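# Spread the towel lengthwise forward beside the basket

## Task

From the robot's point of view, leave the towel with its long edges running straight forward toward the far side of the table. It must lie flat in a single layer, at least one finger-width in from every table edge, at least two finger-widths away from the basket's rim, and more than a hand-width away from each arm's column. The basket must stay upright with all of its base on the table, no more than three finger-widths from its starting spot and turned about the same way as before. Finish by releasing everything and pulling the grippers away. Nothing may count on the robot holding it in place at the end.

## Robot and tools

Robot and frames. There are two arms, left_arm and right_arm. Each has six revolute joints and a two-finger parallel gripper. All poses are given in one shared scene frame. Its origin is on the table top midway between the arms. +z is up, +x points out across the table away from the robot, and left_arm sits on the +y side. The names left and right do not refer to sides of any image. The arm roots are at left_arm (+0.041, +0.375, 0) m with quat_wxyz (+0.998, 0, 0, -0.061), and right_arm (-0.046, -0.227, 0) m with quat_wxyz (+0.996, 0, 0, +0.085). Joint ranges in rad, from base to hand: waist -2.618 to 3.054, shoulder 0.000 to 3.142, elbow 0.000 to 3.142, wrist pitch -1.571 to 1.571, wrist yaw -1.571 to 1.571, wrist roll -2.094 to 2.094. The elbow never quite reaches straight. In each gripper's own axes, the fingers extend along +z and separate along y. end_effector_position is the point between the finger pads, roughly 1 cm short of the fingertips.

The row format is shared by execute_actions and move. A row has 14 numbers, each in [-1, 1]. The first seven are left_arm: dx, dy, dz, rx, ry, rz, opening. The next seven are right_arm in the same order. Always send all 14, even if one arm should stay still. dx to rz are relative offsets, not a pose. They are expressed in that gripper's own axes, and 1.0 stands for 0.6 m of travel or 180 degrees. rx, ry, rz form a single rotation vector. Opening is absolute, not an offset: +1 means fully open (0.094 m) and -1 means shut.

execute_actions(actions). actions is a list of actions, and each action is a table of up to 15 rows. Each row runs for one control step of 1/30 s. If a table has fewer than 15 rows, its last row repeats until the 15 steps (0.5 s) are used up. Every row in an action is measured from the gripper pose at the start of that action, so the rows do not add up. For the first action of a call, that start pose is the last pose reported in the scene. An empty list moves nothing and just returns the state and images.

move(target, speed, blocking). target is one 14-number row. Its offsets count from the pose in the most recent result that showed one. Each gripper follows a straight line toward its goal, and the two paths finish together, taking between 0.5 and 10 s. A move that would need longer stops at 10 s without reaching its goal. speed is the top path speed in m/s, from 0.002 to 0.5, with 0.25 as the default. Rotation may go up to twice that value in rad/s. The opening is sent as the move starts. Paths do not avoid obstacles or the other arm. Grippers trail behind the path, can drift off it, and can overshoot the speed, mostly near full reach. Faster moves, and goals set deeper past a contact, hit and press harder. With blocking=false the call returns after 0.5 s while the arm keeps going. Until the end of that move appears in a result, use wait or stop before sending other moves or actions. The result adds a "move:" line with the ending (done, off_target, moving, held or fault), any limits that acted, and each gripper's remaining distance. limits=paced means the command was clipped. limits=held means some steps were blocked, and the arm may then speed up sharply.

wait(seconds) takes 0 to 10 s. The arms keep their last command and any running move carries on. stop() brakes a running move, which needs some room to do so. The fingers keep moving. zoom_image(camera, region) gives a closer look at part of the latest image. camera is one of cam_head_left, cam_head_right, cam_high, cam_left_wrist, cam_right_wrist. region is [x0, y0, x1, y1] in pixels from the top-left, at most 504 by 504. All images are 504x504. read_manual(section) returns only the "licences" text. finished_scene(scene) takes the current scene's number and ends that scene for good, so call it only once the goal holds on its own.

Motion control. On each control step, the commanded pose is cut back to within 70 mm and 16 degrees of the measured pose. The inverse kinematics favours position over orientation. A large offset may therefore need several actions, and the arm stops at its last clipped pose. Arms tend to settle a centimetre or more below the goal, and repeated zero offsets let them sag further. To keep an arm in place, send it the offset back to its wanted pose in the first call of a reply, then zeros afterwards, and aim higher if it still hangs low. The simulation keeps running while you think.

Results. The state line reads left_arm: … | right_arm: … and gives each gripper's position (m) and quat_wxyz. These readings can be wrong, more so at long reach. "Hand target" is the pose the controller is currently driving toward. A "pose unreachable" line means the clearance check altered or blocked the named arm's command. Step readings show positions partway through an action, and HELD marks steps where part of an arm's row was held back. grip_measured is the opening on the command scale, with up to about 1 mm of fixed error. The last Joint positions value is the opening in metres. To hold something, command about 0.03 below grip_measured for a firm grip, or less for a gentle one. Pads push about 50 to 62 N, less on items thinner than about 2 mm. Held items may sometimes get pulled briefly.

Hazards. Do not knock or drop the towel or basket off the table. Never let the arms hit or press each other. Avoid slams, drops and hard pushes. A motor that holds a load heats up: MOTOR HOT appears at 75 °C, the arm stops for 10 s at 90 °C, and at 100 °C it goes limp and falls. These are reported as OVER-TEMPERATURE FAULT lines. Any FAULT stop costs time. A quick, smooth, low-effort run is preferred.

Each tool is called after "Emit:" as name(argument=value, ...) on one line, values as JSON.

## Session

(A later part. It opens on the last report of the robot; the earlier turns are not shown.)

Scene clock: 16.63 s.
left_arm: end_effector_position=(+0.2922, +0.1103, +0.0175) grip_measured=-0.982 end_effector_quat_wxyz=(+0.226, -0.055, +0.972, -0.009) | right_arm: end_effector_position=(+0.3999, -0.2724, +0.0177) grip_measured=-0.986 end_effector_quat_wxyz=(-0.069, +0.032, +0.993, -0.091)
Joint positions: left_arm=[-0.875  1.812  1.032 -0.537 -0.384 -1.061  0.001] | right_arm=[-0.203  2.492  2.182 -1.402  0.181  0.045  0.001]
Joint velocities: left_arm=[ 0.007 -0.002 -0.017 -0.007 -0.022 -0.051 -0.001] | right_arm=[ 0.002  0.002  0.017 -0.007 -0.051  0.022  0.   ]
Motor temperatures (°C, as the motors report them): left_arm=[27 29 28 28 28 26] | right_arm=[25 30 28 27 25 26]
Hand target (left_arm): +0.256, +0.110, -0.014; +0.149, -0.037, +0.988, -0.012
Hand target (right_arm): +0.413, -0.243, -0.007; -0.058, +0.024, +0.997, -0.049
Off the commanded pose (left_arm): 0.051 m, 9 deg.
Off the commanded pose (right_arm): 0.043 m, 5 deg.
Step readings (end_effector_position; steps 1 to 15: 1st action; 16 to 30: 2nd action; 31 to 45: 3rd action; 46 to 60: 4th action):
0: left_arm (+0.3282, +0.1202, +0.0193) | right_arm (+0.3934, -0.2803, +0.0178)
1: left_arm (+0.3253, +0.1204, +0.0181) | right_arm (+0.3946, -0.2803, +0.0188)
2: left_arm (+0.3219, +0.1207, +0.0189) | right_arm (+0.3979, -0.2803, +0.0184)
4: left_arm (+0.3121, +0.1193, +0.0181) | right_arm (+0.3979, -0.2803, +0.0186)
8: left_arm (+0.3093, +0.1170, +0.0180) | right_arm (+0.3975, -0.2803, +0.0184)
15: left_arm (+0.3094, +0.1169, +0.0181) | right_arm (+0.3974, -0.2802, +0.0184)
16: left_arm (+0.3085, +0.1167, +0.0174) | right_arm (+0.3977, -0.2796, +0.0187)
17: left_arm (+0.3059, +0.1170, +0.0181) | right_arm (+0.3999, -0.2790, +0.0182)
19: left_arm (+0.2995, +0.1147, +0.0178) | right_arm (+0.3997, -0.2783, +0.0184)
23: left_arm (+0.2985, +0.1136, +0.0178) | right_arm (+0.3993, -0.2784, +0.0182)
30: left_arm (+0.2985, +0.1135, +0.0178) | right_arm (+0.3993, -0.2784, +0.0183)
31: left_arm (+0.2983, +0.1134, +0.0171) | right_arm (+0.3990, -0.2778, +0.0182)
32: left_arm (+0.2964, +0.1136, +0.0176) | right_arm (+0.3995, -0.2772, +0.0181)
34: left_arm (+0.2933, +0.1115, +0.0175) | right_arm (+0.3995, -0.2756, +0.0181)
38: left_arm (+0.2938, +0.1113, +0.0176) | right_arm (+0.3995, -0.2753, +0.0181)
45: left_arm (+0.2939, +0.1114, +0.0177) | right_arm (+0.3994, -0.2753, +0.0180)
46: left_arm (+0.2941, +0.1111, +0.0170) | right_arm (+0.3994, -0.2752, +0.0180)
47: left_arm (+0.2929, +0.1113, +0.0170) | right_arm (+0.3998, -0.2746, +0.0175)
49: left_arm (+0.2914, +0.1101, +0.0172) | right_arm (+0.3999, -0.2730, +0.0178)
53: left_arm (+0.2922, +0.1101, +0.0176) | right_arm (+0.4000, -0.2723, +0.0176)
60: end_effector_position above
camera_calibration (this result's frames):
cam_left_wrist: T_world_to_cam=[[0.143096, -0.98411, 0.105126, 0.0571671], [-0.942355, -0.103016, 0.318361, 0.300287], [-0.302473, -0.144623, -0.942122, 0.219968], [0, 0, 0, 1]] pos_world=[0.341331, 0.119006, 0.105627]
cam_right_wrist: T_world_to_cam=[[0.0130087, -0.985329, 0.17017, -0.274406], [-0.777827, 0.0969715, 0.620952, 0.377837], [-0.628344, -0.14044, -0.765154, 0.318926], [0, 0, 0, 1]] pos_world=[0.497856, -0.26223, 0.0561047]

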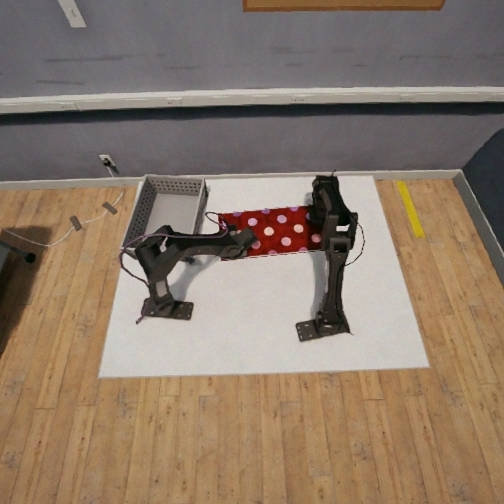

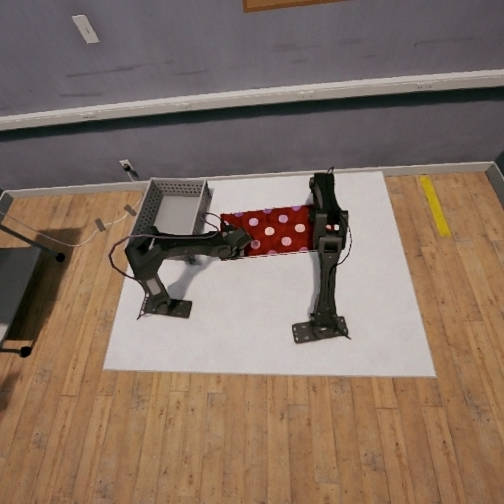

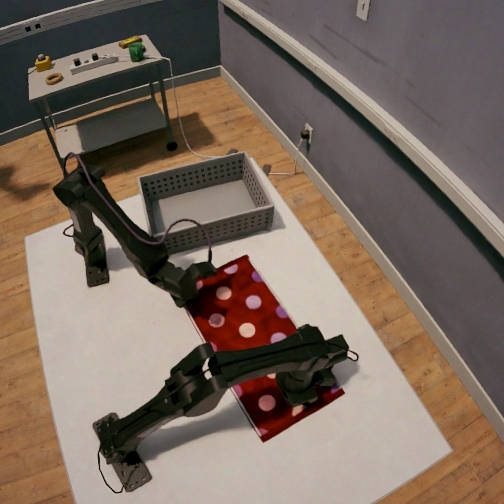

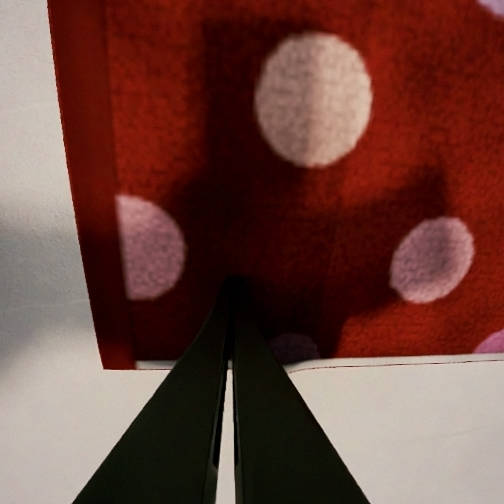

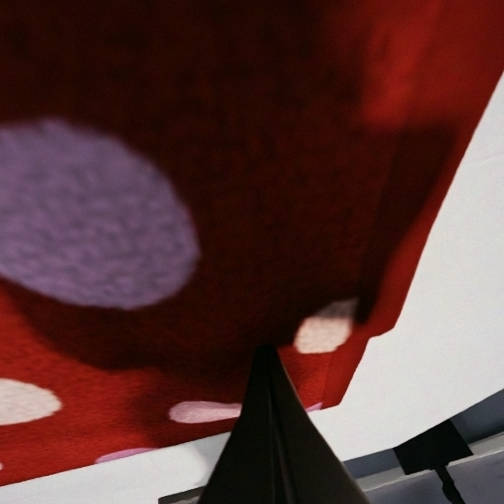

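Emit:
move(target=[-0.02,0,-0.05,-0.006,0.145,0.035,-0.2,0,0,-0.055,-0.058,-0.044,-0.02,-0.2])

Emit:
move(target=[0,0,0.055,0,0,0,-0.2,0,0,0.055,0,0,0,-0.2], speed=0.05)

Emit:
move(target=[0,0,0.02,0,0,0,-1,0,0,0.02,0,0,0,-1])

Emit:
move(target=[0,0,-0.05,0,0,0,-1,0,0,-0.05,0,0,0,-1], speed=0.05)

Scene clock: 18.43 s.
left_arm: end_effector_position=(+0.2874, +0.1118, +0.0490) grip_measured=-0.202 end_effector_quat_wxyz=(+0.006, -0.001, +1.000, -0.004) | right_arm: end_effector_position=(+0.4034, -0.2631, +0.0458) grip_measured=-0.202 end_effector_quat_wxyz=(-0.013, -0.002, +1.000, -0.004)
Joint positions: left_arm=[-0.7    1.935  1.422 -1.043 -0.004 -0.824  0.038] | right_arm=[-0.249  2.349  2.059 -1.306  0.011 -0.082  0.037]
Joint velocities: left_arm=[ 0.002 -0.017 -0.012 -0.007  0.007  0.022 -0.001] | right_arm=[ 0.002 -0.012 -0.002  0.066  0.022 -0.007 -0.001]
Motor temperatures (°C, as the motors report them): left_arm=[27 29 29 28 28 26] | right_arm=[25 31 28 27 25 26]
Hand target (left_arm): +0.289, +0.112, +0.050; +0.001, -0.000, +1.000, -0.001
Hand target (right_arm): +0.406, -0.267, +0.051; -0.000, -0.000, +1.000, -0.001
Off the commanded pose (left_arm): 0.002 m, 1 deg.
Off the commanded pose (right_arm): 0.005 m, 2 deg.
move: done
camera_calibration (this result's frames):
cam_left_wrist: T_world_to_cam=[[0.0662737, -0.996674, 0.0474196, 0.082404], [-0.72059, -0.0149345, 0.693201, 0.193905], [-0.690187, -0.0801111, -0.719183, 0.341659], [0, 0, 0, 1]] pos_world=[0.370073, 0.112396, 0.107393]
cam_right_wrist: T_world_to_cam=[[0.069513, -0.99758, 0.00141794, -0.288361], [-0.844578, -0.058095, 0.532271, 0.35245], [-0.530901, -0.0381973, -0.846573, 0.335255], [0, 0, 0, 1]] pos_world=[0.495704, -0.254382, 0.0966274]

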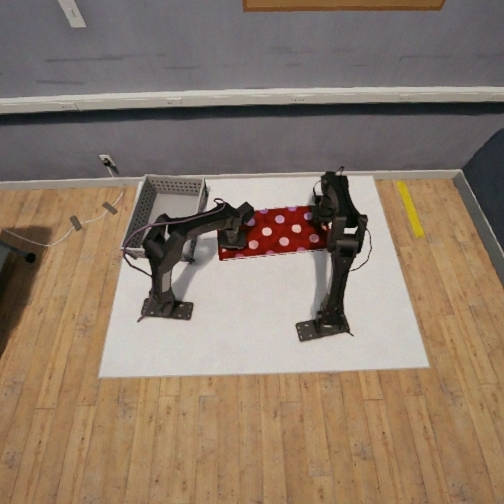

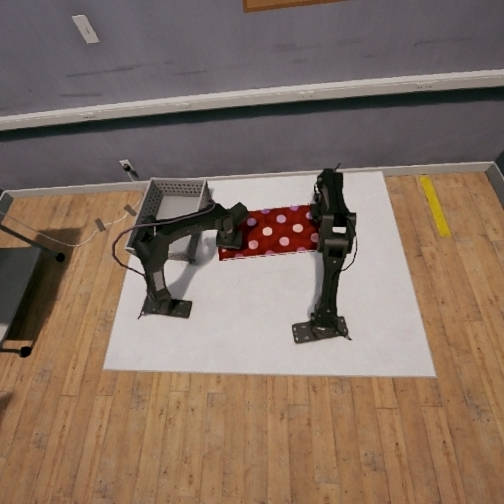

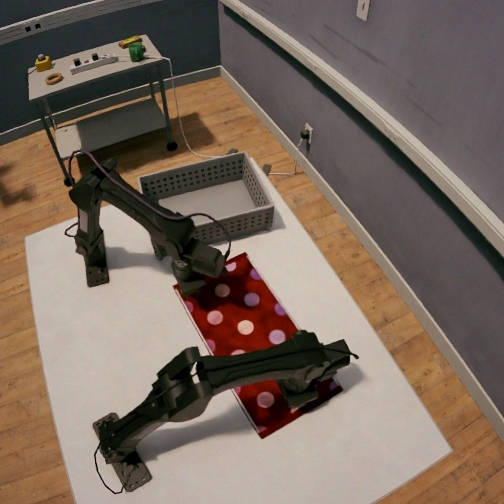

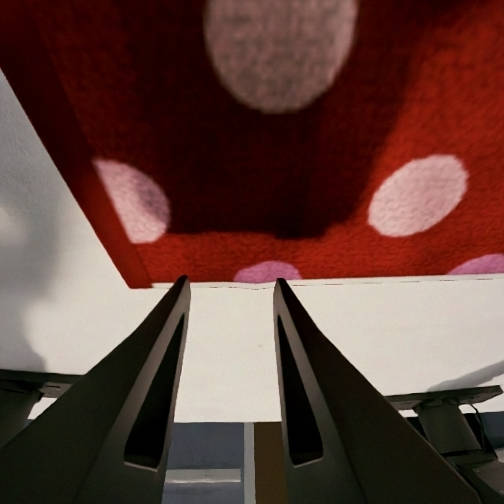

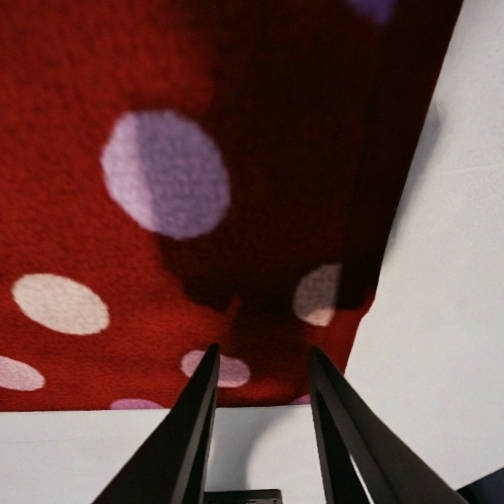

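Scene clock: 19.57 s.
left_arm: end_effector_position=(+0.2879, +0.1113, +0.0223) grip_measured=-0.202 end_effector_quat_wxyz=(+0.007, -0.001, +1.000, -0.005) | right_arm: end_effector_position=(+0.3988, -0.2627, +0.0201) grip_measured=-0.202 end_effector_quat_wxyz=(-0.019, -0.002, +1.000, -0.004)
Joint positions: left_arm=[-0.7    1.967  1.356 -0.942 -0.004 -0.824  0.038] | right_arm=[-0.249  2.353  1.964 -1.218  0.011 -0.082  0.037]
Joint velocities: left_arm=[ 0.012  0.002 -0.027 -0.007  0.007  0.007 -0.001] | right_arm=[ 0.007 -0.042  0.007  0.051  0.022 -0.007 -0.001]
Motor temperatures (°C, as the motors report them): left_arm=[27 29 29 28 28 26] | right_arm=[25 31 28 27 25 26]
Hand target (left_arm): +0.288, +0.111, +0.016; +0.007, -0.001, +1.000, -0.004
Hand target (right_arm): +0.402, -0.264, +0.013; -0.013, -0.002, +1.000, -0.004
Off the commanded pose (left_arm): 0.006 m, 0 deg.
Off the commanded pose (right_arm): 0.008 m, 1 deg.
move: done
camera_calibration (this result's frames):
cam_left_wrist: T_world_to_cam=[[0.0661857, -0.996579, 0.0494905, 0.0830471], [-0.721848, -0.013579, 0.691919, 0.213024], [-0.68888, -0.0815197, -0.720277, 0.32257], [0, 0, 0, 1]] pos_world=[0.370486, 0.111951, 0.0808344]
cam_right_wrist: T_world_to_cam=[[0.0695194, -0.997581, -0.000323871, -0.287609], [-0.838245, -0.0585916, 0.542137, 0.359372], [-0.540845, -0.0374176, -0.84029, 0.315128], [0, 0, 0, 1]] pos_world=[0.491671, -0.254065, 0.0698766]

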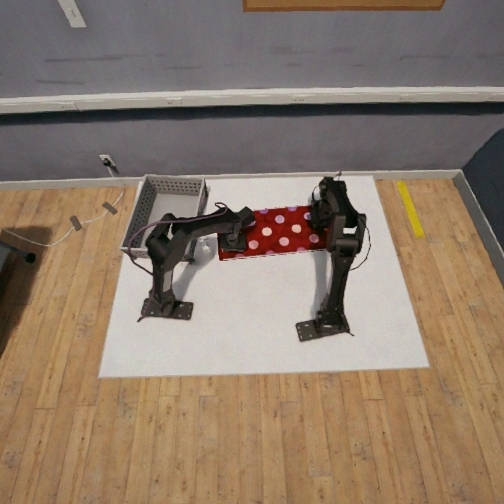

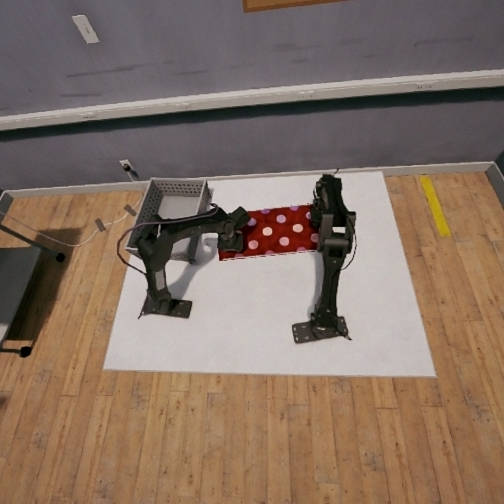

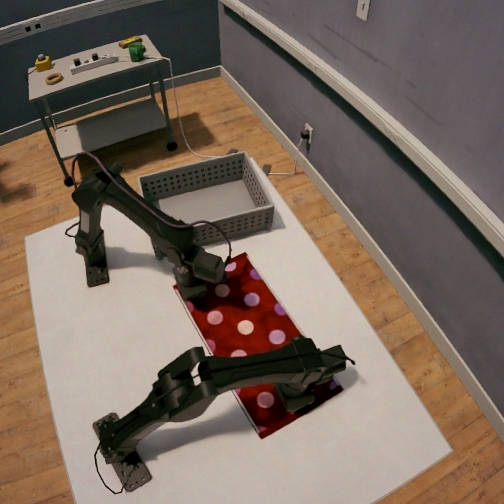

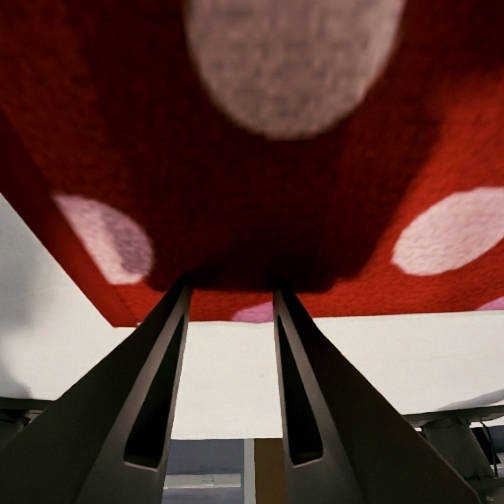

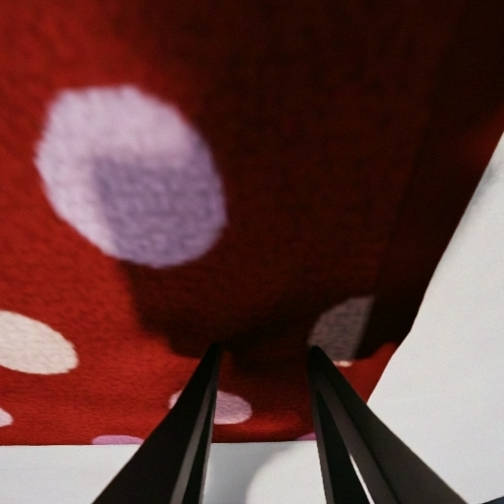

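Scene clock: 20.27 s.
left_arm: end_effector_position=(+0.2891, +0.1100, +0.0204) grip_measured=-0.982 end_effector_quat_wxyz=(+0.011, -0.001, +1.000, -0.009) | right_arm: end_effector_position=(+0.3984, -0.2623, +0.0192) grip_measured=-0.985 end_effector_quat_wxyz=(-0.018, -0.002, +1.000, -0.003)
Joint positions: left_arm=[-0.7    1.967  1.347 -0.924 -0.004 -0.824  0.001] | right_arm=[-0.249  2.351  1.956 -1.212  0.009 -0.082  0.001]
Joint velocities: left_arm=[ 0.017 -0.012 -0.007 -0.022 -0.022 -0.066  0.001] | right_arm=[ 0.017  0.002 -0.007  0.007 -0.007  0.007 -0.001]
Motor temperatures (°C, as the motors report them): left_arm=[27 29 29 28 28 26] | right_arm=[25 31 28 27 25 26]
Hand target (left_arm): +0.288, +0.111, +0.011; +0.007, -0.001, +1.000, -0.005
Hand target (right_arm): +0.398, -0.263, +0.008; -0.019, -0.002, +1.000, -0.004
Off the commanded pose (left_arm): 0.010 m, 1 deg.
Off the commanded pose (right_arm): 0.011 m, 0 deg.
move: off_target (right_arm)
camera_calibration (this result's frames):
cam_left_wrist: T_world_to_cam=[[0.0658109, -0.996175, 0.0574748, 0.0816594], [-0.726679, -0.00837448, 0.686927, 0.216133], [-0.683818, -0.0869729, -0.72445, 0.321142], [0, 0, 0, 1]] pos_world=[0.371288, 0.111088, 0.0794908]
cam_right_wrist: T_world_to_cam=[[0.0694518, -0.997583, -0.00209687, -0.287147], [-0.838741, -0.059531, 0.541266, 0.35951], [-0.540083, -0.0358332, -0.840849, 0.31427], [0, 0, 0, 1]] pos_world=[0.491211, -0.25379, 0.0690606]

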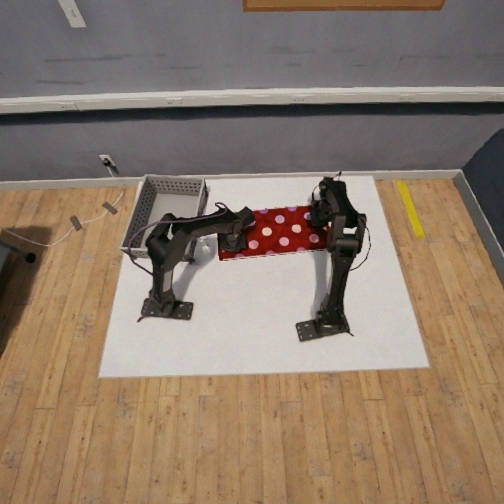

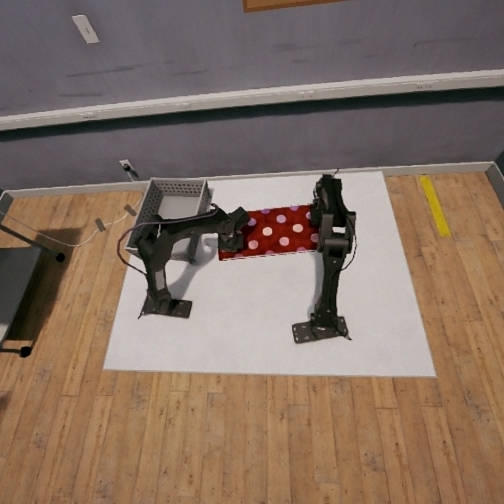

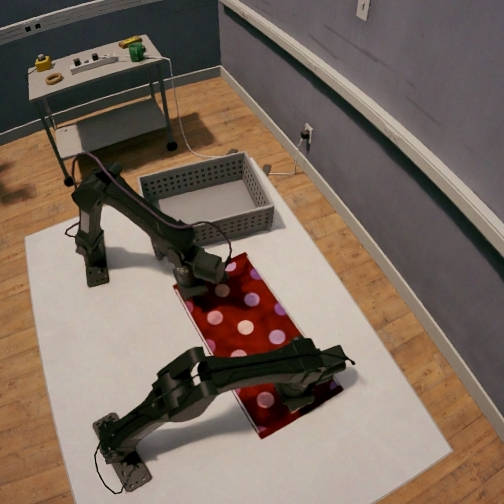

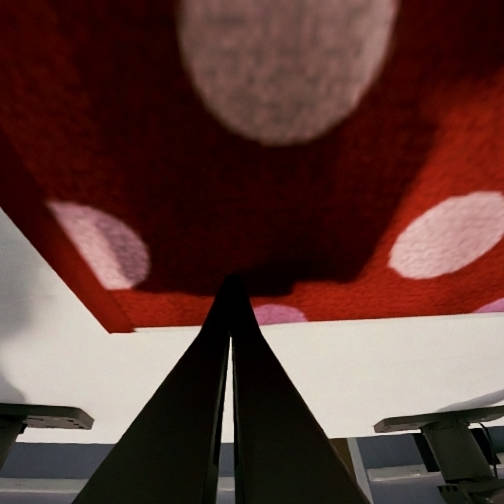

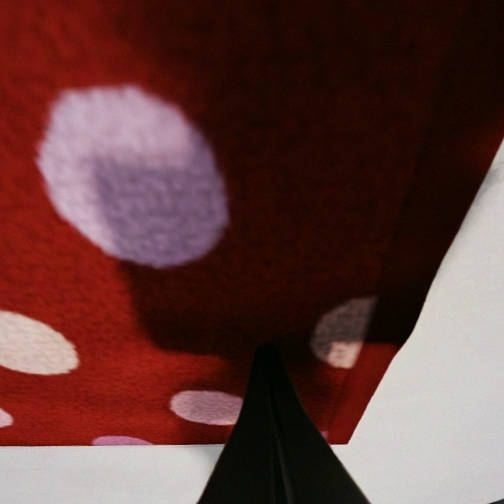

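Scene clock: 21.33 s.
left_arm: end_effector_position=(+0.2861, +0.1132, +0.0370) grip_measured=-0.982 end_effector_quat_wxyz=(+0.004, -0.001, +1.000, -0.001) | right_arm: end_effector_position=(+0.3943, -0.2620, +0.0399) grip_measured=-0.985 end_effector_quat_wxyz=(-0.031, -0.002, +1.000, -0.002)
Joint positions: left_arm=[-0.7    1.949  1.393 -1.008 -0.004 -0.824  0.001] | right_arm=[-0.249  2.35   2.035 -1.317  0.009 -0.082  0.001]
Joint velocities: left_arm=[ 0.002 -0.022 -0.027  0.007  0.007  0.007  0.001] | right_arm=[ 0.002 -0.002 -0.017 -0.022  0.022 -0.022 -0.001]
Motor temperatures (°C, as the motors report them): left_arm=[27 29 29 28 28 26] | right_arm=[25 31 28 27 25 26]
Hand target (left_arm): +0.288, +0.111, +0.050; +0.011, -0.001, +1.000, -0.009
Hand target (right_arm): +0.400, -0.262, +0.049; -0.018, -0.002, +1.000, -0.003
Off the commanded pose (left_arm): 0.014 m, 1 deg.
Off the commanded pose (right_arm): 0.011 m, 1 deg.
move: off_target (left_arm, right_arm)
camera_calibration (this result's frames):
cam_left_wrist: T_world_to_cam=[[0.0665364, -0.996957, 0.040613, 0.0845988], [-0.716439, -0.0194057, 0.697379, 0.200509], [-0.694469, -0.0754979, -0.715551, 0.332849], [0, 0, 0, 1]] pos_world=[0.369177, 0.113362, 0.0949037]
cam_right_wrist: T_world_to_cam=[[0.0693549, -0.997575, -0.00574641, -0.28631], [-0.825108, -0.0606, 0.561716, 0.338372], [-0.560702, -0.0342163, -0.82731, 0.337517], [0, 0, 0, 1]] pos_world=[0.488297, -0.253561, 0.0875175]

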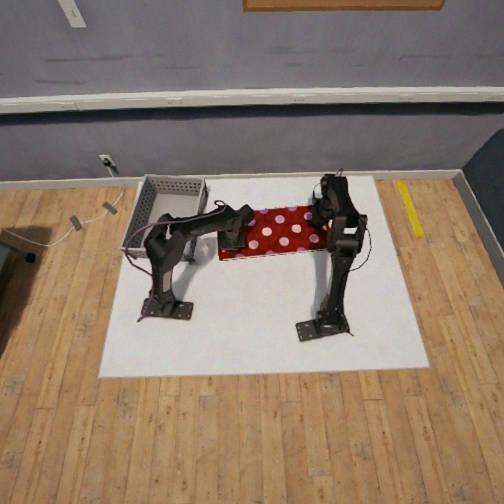

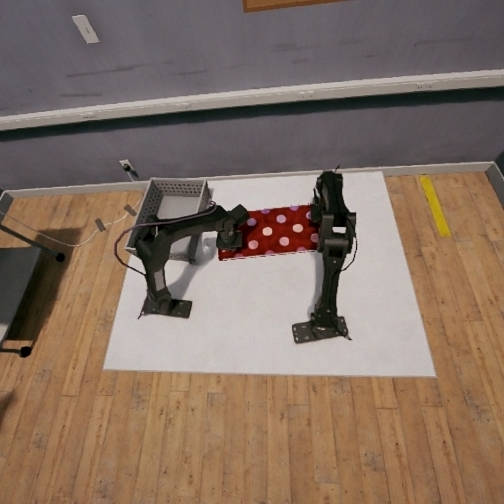

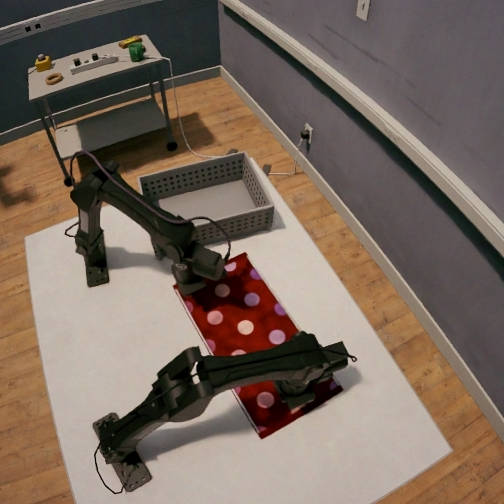

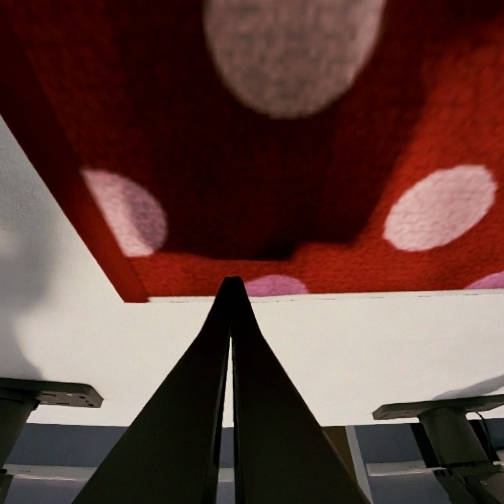

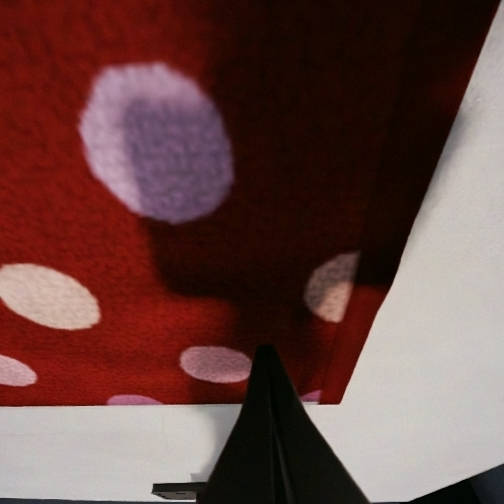

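Emit:
move(target=[-0.06,0,-0.01,0,0,0.45,0.2,-0.03,0,-0.01,0,-0.02,0.45,0.2], speed=0.4)

Emit:
move(target=[0,0,0.08,0,0,0,0.2,0,0,0.08,0,0,0,0.2], speed=0.05)

Emit:
execute_actions(actions=[[[0,0,0.045,0,0,0,-0.2,0,0,0.045,0,0,0,-0.2]],[[0,0,0.045,0,0,0,-0.6,0,0,0.045,0,0,0,-0.6]],[[0,0,0.045,0,0,0,-1,0,0,0.045,0,0,0,-1]],[[0,0,-0.04,0,0,0,-1,0,0,-0.04,0,0,0,-1]]])

Scene clock: 23.93 s.
left_arm: end_effector_position=(+0.3191, +0.1121, +0.0427) grip_measured=+0.198 end_effector_quat_wxyz=(+0.009, +0.648, +0.761, +0.002) | right_arm: end_effector_position=(+0.4066, -0.2654, +0.0399) grip_measured=+0.198 end_effector_quat_wxyz=(-0.006, +0.649, +0.760, -0.018)
Joint positions: left_arm=[-0.638  2.02   1.518 -1.051 -0.004  0.65   0.056] | right_arm=[-0.249  2.376  2.083 -1.309  0.022  1.336  0.056]
Joint velocities: left_arm=[-0.002 -0.012 -0.012 -0.007  0.007 -0.037 -0.   ] | right_arm=[ 0.017 -0.002  0.002  0.022 -0.022  0.051 -0.   ]
Motor temperatures (°C, as the motors report them): left_arm=[27 29 29 28 28 26] | right_arm=[25 32 28 27 25 26]
Hand target (left_arm): +0.322, +0.113, +0.044; +0.004, +0.649, +0.761, +0.002
Hand target (right_arm): +0.412, -0.262, +0.045; +0.007, +0.647, +0.762, -0.021
Off the commanded pose (left_arm): 0.003 m, 1 deg.
Off the commanded pose (right_arm): 0.009 m, 2 deg.
move: done
camera_calibration (this result's frames):
cam_left_wrist: T_world_to_cam=[[-0.974546, -0.222766, 0.0252107, 0.327215], [-0.143449, 0.706037, 0.693494, -0.0439223], [-0.172286, 0.672226, -0.720021, 0.109476], [0, 0, 0, 1]] pos_world=[0.331447, 0.0303102, 0.101036]
cam_right_wrist: T_world_to_cam=[[-0.974875, -0.220599, 0.0309088, 0.33881], [-0.176131, 0.848324, 0.499323, 0.328249], [-0.136371, 0.481333, -0.865864, 0.31014], [0, 0, 0, 1]] pos_world=[0.430407, -0.353001, 0.0941649]

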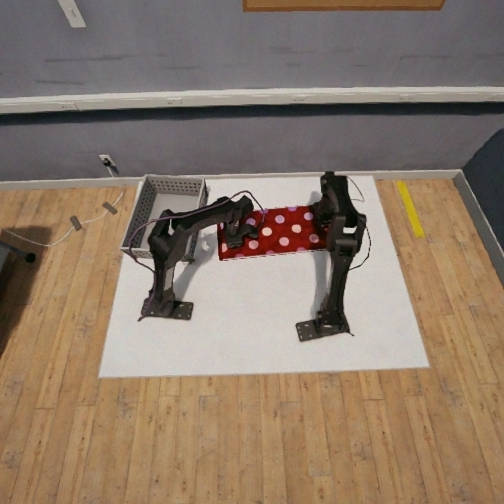

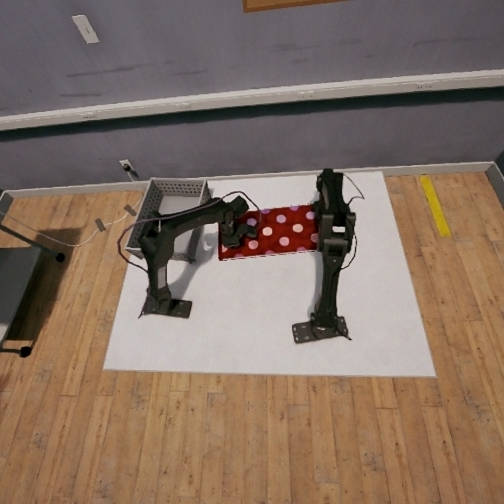

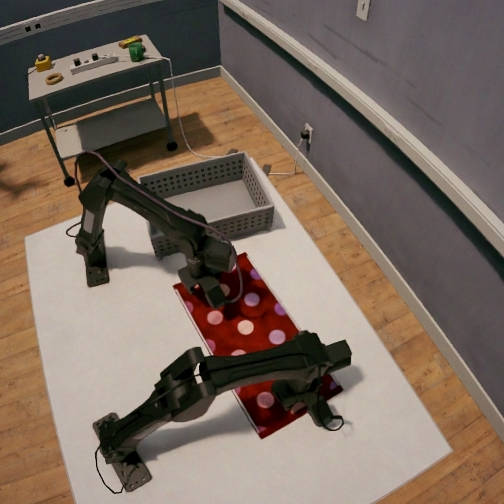

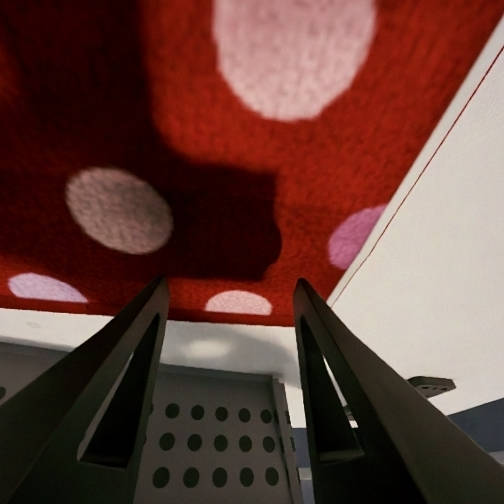

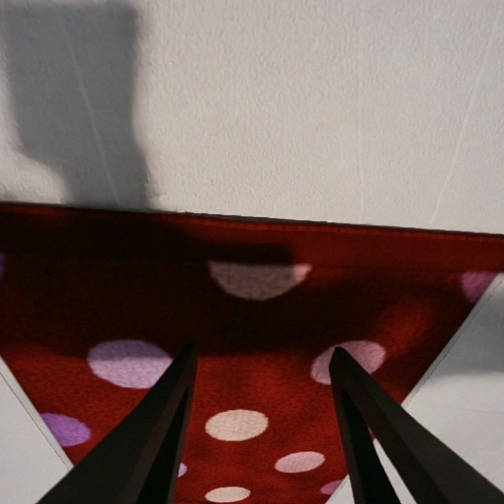

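Scene clock: 25.13 s.
left_arm: end_effector_position=(+0.3176, +0.1136, +0.0189) grip_measured=+0.198 end_effector_quat_wxyz=(+0.007, +0.648, +0.761, +0.002) | right_arm: end_effector_position=(+0.4038, -0.2644, +0.0194) grip_measured=+0.198 end_effector_quat_wxyz=(-0.002, +0.650, +0.760, -0.012)
Joint positions: left_arm=[-0.638  2.044  1.455 -0.969 -0.004  0.65   0.056] | right_arm=[-0.249  2.355  1.964 -1.197  0.018  1.336  0.056]
Joint velocities: left_arm=[ 0.007  0.002  0.002  0.007 -0.037 -0.007 -0.001] | right_arm=[-0.007 -0.022 -0.032 -0.037  0.051 -0.037  0.001]
Motor temperatures (°C, as the motors report them): left_arm=[27 29 29 28 28 26] | right_arm=[25 32 28 27 25 26]
Hand target (left_arm): +0.319, +0.112, -0.004; +0.008, +0.648, +0.761, +0.002
Hand target (right_arm): +0.403, -0.267, -0.007; -0.007, +0.649, +0.760, -0.019
Off the commanded pose (left_arm): 0.024 m, 0 deg.
Off the commanded pose (right_arm): 0.028 m, 1 deg.
move: off_target (left_arm, right_arm)
camera_calibration (this result's frames):
cam_left_wrist: T_world_to_cam=[[-0.974451, -0.222856, 0.0279474, 0.326608], [-0.140953, 0.70366, 0.696416, -0.0292077], [-0.174866, 0.674684, -0.717094, 0.0916125], [0, 0, 0, 1]] pos_world=[0.330167, 0.0315296, 0.0769076]
cam_right_wrist: T_world_to_cam=[[-0.975322, -0.220201, 0.0160717, 0.337461], [-0.182926, 0.84669, 0.499655, 0.339392], [-0.123632, 0.484384, -0.866076, 0.287184], [0, 0, 0, 1]] pos_world=[0.426722, -0.352158, 0.0737203]

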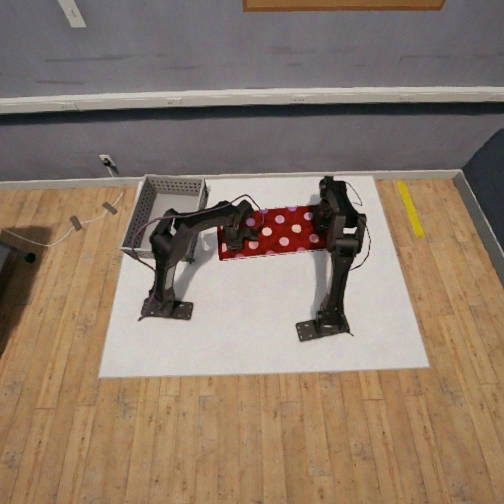

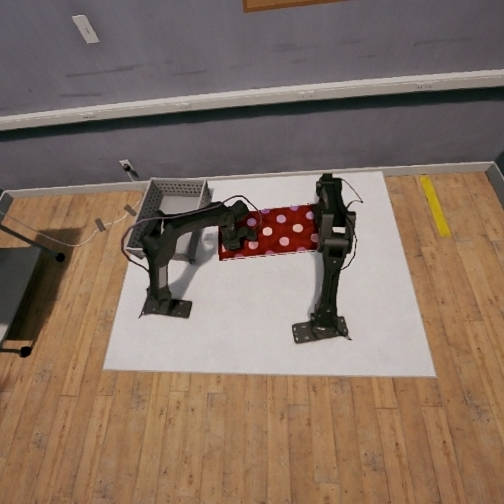

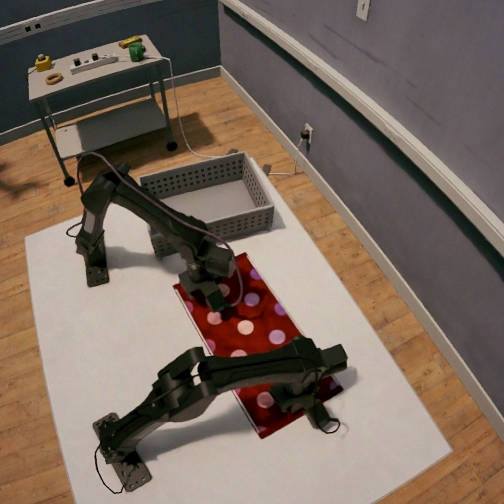

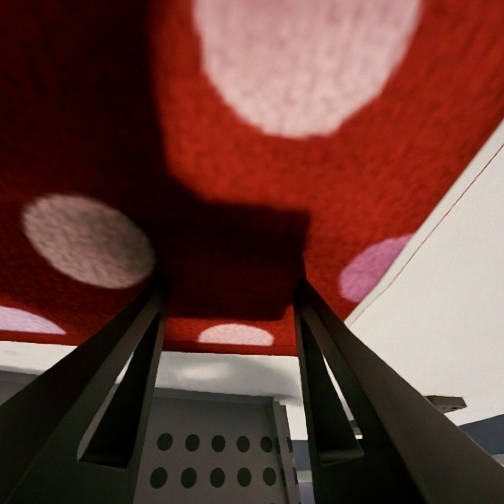

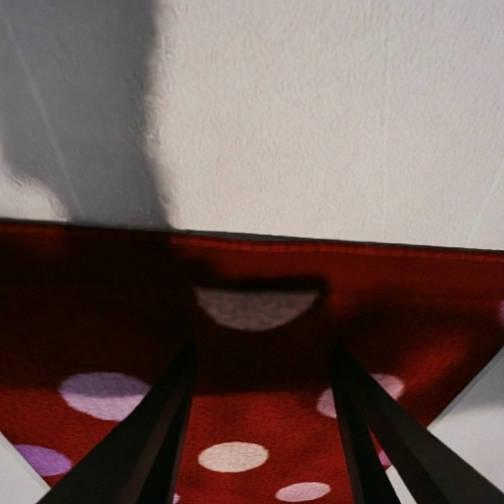

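Scene clock: 27.13 s.
left_arm: end_effector_position=(+0.3235, +0.1127, +0.0319) grip_measured=-0.895 end_effector_quat_wxyz=(+0.019, +0.648, +0.761, +0.011) | right_arm: end_effector_position=(+0.4123, -0.2615, +0.0301) grip_measured=-0.951 end_effector_quat_wxyz=(+0.022, +0.649, +0.760, +0.017)
Joint positions: left_arm=[-0.638  2.024  1.478 -0.988 -0.023  0.65   0.005] | right_arm=[-0.249  2.303  1.917 -1.129 -0.002  1.336  0.002]
Joint velocities: left_arm=[-0.017 -0.002 -0.017  0.051  0.022 -0.037 -0.   ] | right_arm=[ 0.022 -0.002 -0.002 -0.022 -0.081 -0.007  0.   ]
Motor temperatures (°C, as the motors report them): left_arm=[27 30 29 28 28 26] | right_arm=[25 32 28 27 25 26]
Hand target (left_arm): +0.324, +0.111, +0.043; +0.025, +0.648, +0.761, +0.009
Hand target (right_arm): +0.416, -0.262, +0.043; +0.031, +0.649, +0.760, +0.021
Off the commanded pose (left_arm): 0.012 m, 1 deg.
Off the commanded pose (right_arm): 0.013 m, 1 deg.
Step readings (end_effector_position; steps 1 to 15: 1st action; 16 to 30: 2nd action; 31 to 45: 3rd action; 46 to 60: 4th action):
0: left_arm (+0.3176, +0.1136, +0.0189) | right_arm (+0.4038, -0.2644, +0.0194)
1: left_arm (+0.3176, +0.1136, +0.0184) | right_arm (+0.4048, -0.2641, +0.0192)
2: left_arm (+0.3179, +0.1131, +0.0181) | right_arm (+0.4097, -0.2638, +0.0190)
4: left_arm (+0.3182, +0.1128, +0.0181) | right_arm (+0.4108, -0.2634, +0.0188)
8: left_arm (+0.3183, +0.1128, +0.0181) | right_arm (+0.4109, -0.2633, +0.0186)
15: left_arm (+0.3183, +0.1128, +0.0181) | right_arm (+0.4110, -0.2633, +0.0187)
16: left_arm (+0.3185, +0.1126, +0.0181) | right_arm (+0.4120, -0.2631, +0.0185)
17: left_arm (+0.3193, +0.1117, +0.0182) | right_arm (+0.4143, -0.2630, +0.0190)
19: left_arm (+0.3199, +0.1111, +0.0182) | right_arm (+0.4154, -0.2628, +0.0189)
23: left_arm (+0.3199, +0.1112, +0.0182) | right_arm (+0.4157, -0.2627, +0.0188)
30: left_arm (+0.3199, +0.1112, +0.0182) | right_arm (+0.4157, -0.2627, +0.0188)
31: left_arm (+0.3201, +0.1110, +0.0182) | right_arm (+0.4160, -0.2627, +0.0189)
32: left_arm (+0.3219, +0.1103, +0.0191) | right_arm (+0.4168, -0.2627, +0.0190)
34: left_arm (+0.3237, +0.1101, +0.0200) | right_arm (+0.4170, -0.2626, +0.0190)
38: left_arm (+0.3253, +0.1104, +0.0195) | right_arm (+0.4171, -0.2627, +0.0191)
45: left_arm (+0.3254, +0.1103, +0.0195) | right_arm (+0.4170, -0.2626, +0.0190)
46: left_arm (+0.3256, +0.1106, +0.0231) | right_arm (+0.4170, -0.2626, +0.0224)
47: left_arm (+0.3258, +0.1105, +0.0264) | right_arm (+0.4166, -0.2624, +0.0242)
49: left_arm (+0.3263, +0.1100, +0.0311) | right_arm (+0.4166, -0.2623, +0.0280)
53: left_arm (+0.3246, +0.1116, +0.0320) | right_arm (+0.4152, -0.2622, +0.0303)
60: end_effector_position above
camera_calibration (this result's frames):
cam_left_wrist: T_world_to_cam=[[-0.974752, -0.223287, -0.00142361, 0.33282], [-0.16266, 0.70569, 0.689597, -0.0298002], [-0.152974, 0.672417, -0.724192, 0.0959125], [0, 0, 0, 1]] pos_world=[0.334241, 0.030851, 0.090483]
cam_right_wrist: T_world_to_cam=[[-0.973569, -0.220641, -0.0589898, 0.347685], [-0.220352, 0.839507, 0.496662, 0.346818], [-0.060062, 0.496534, -0.865937, 0.273076], [0, 0, 0, 1]] pos_world=[0.431319, -0.350034, 0.0847251]

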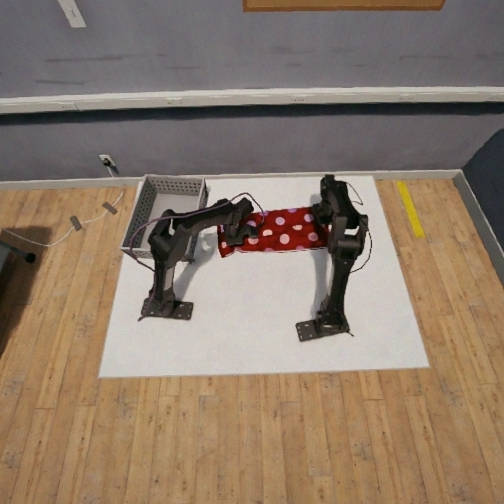

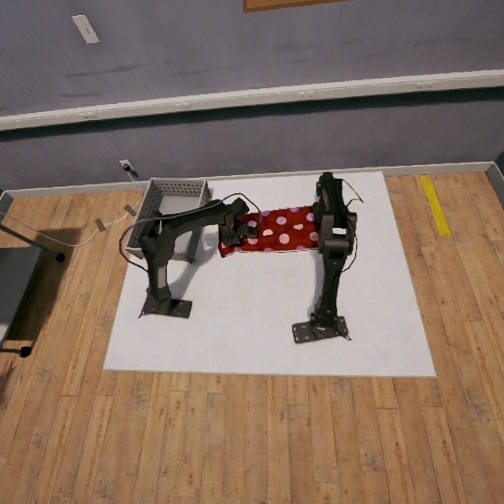

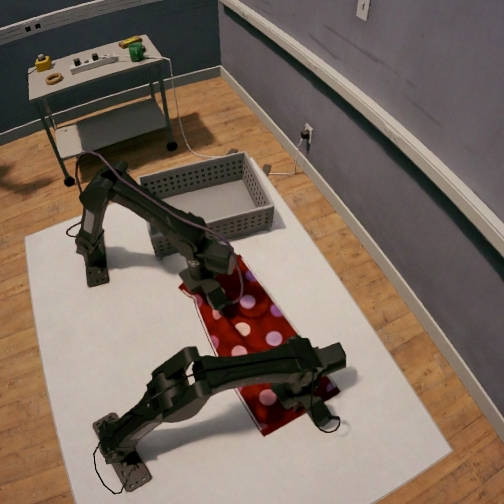

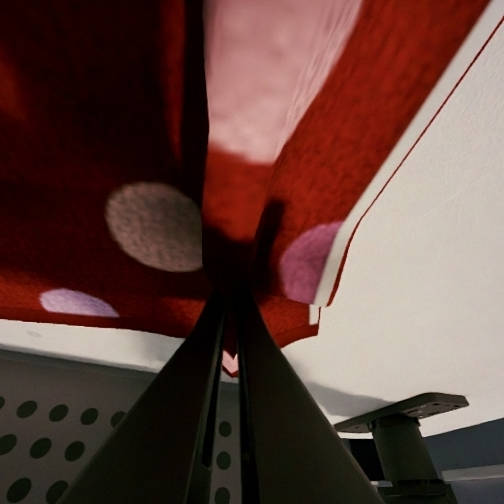

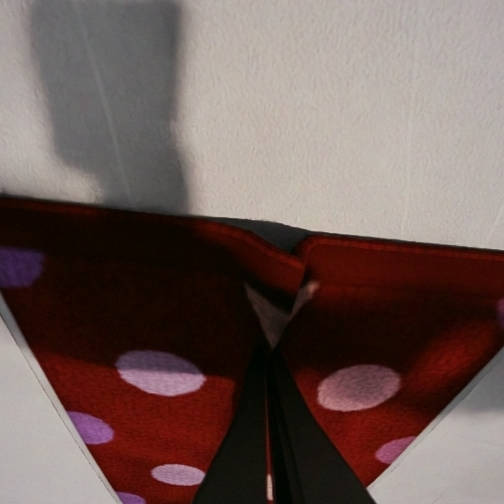

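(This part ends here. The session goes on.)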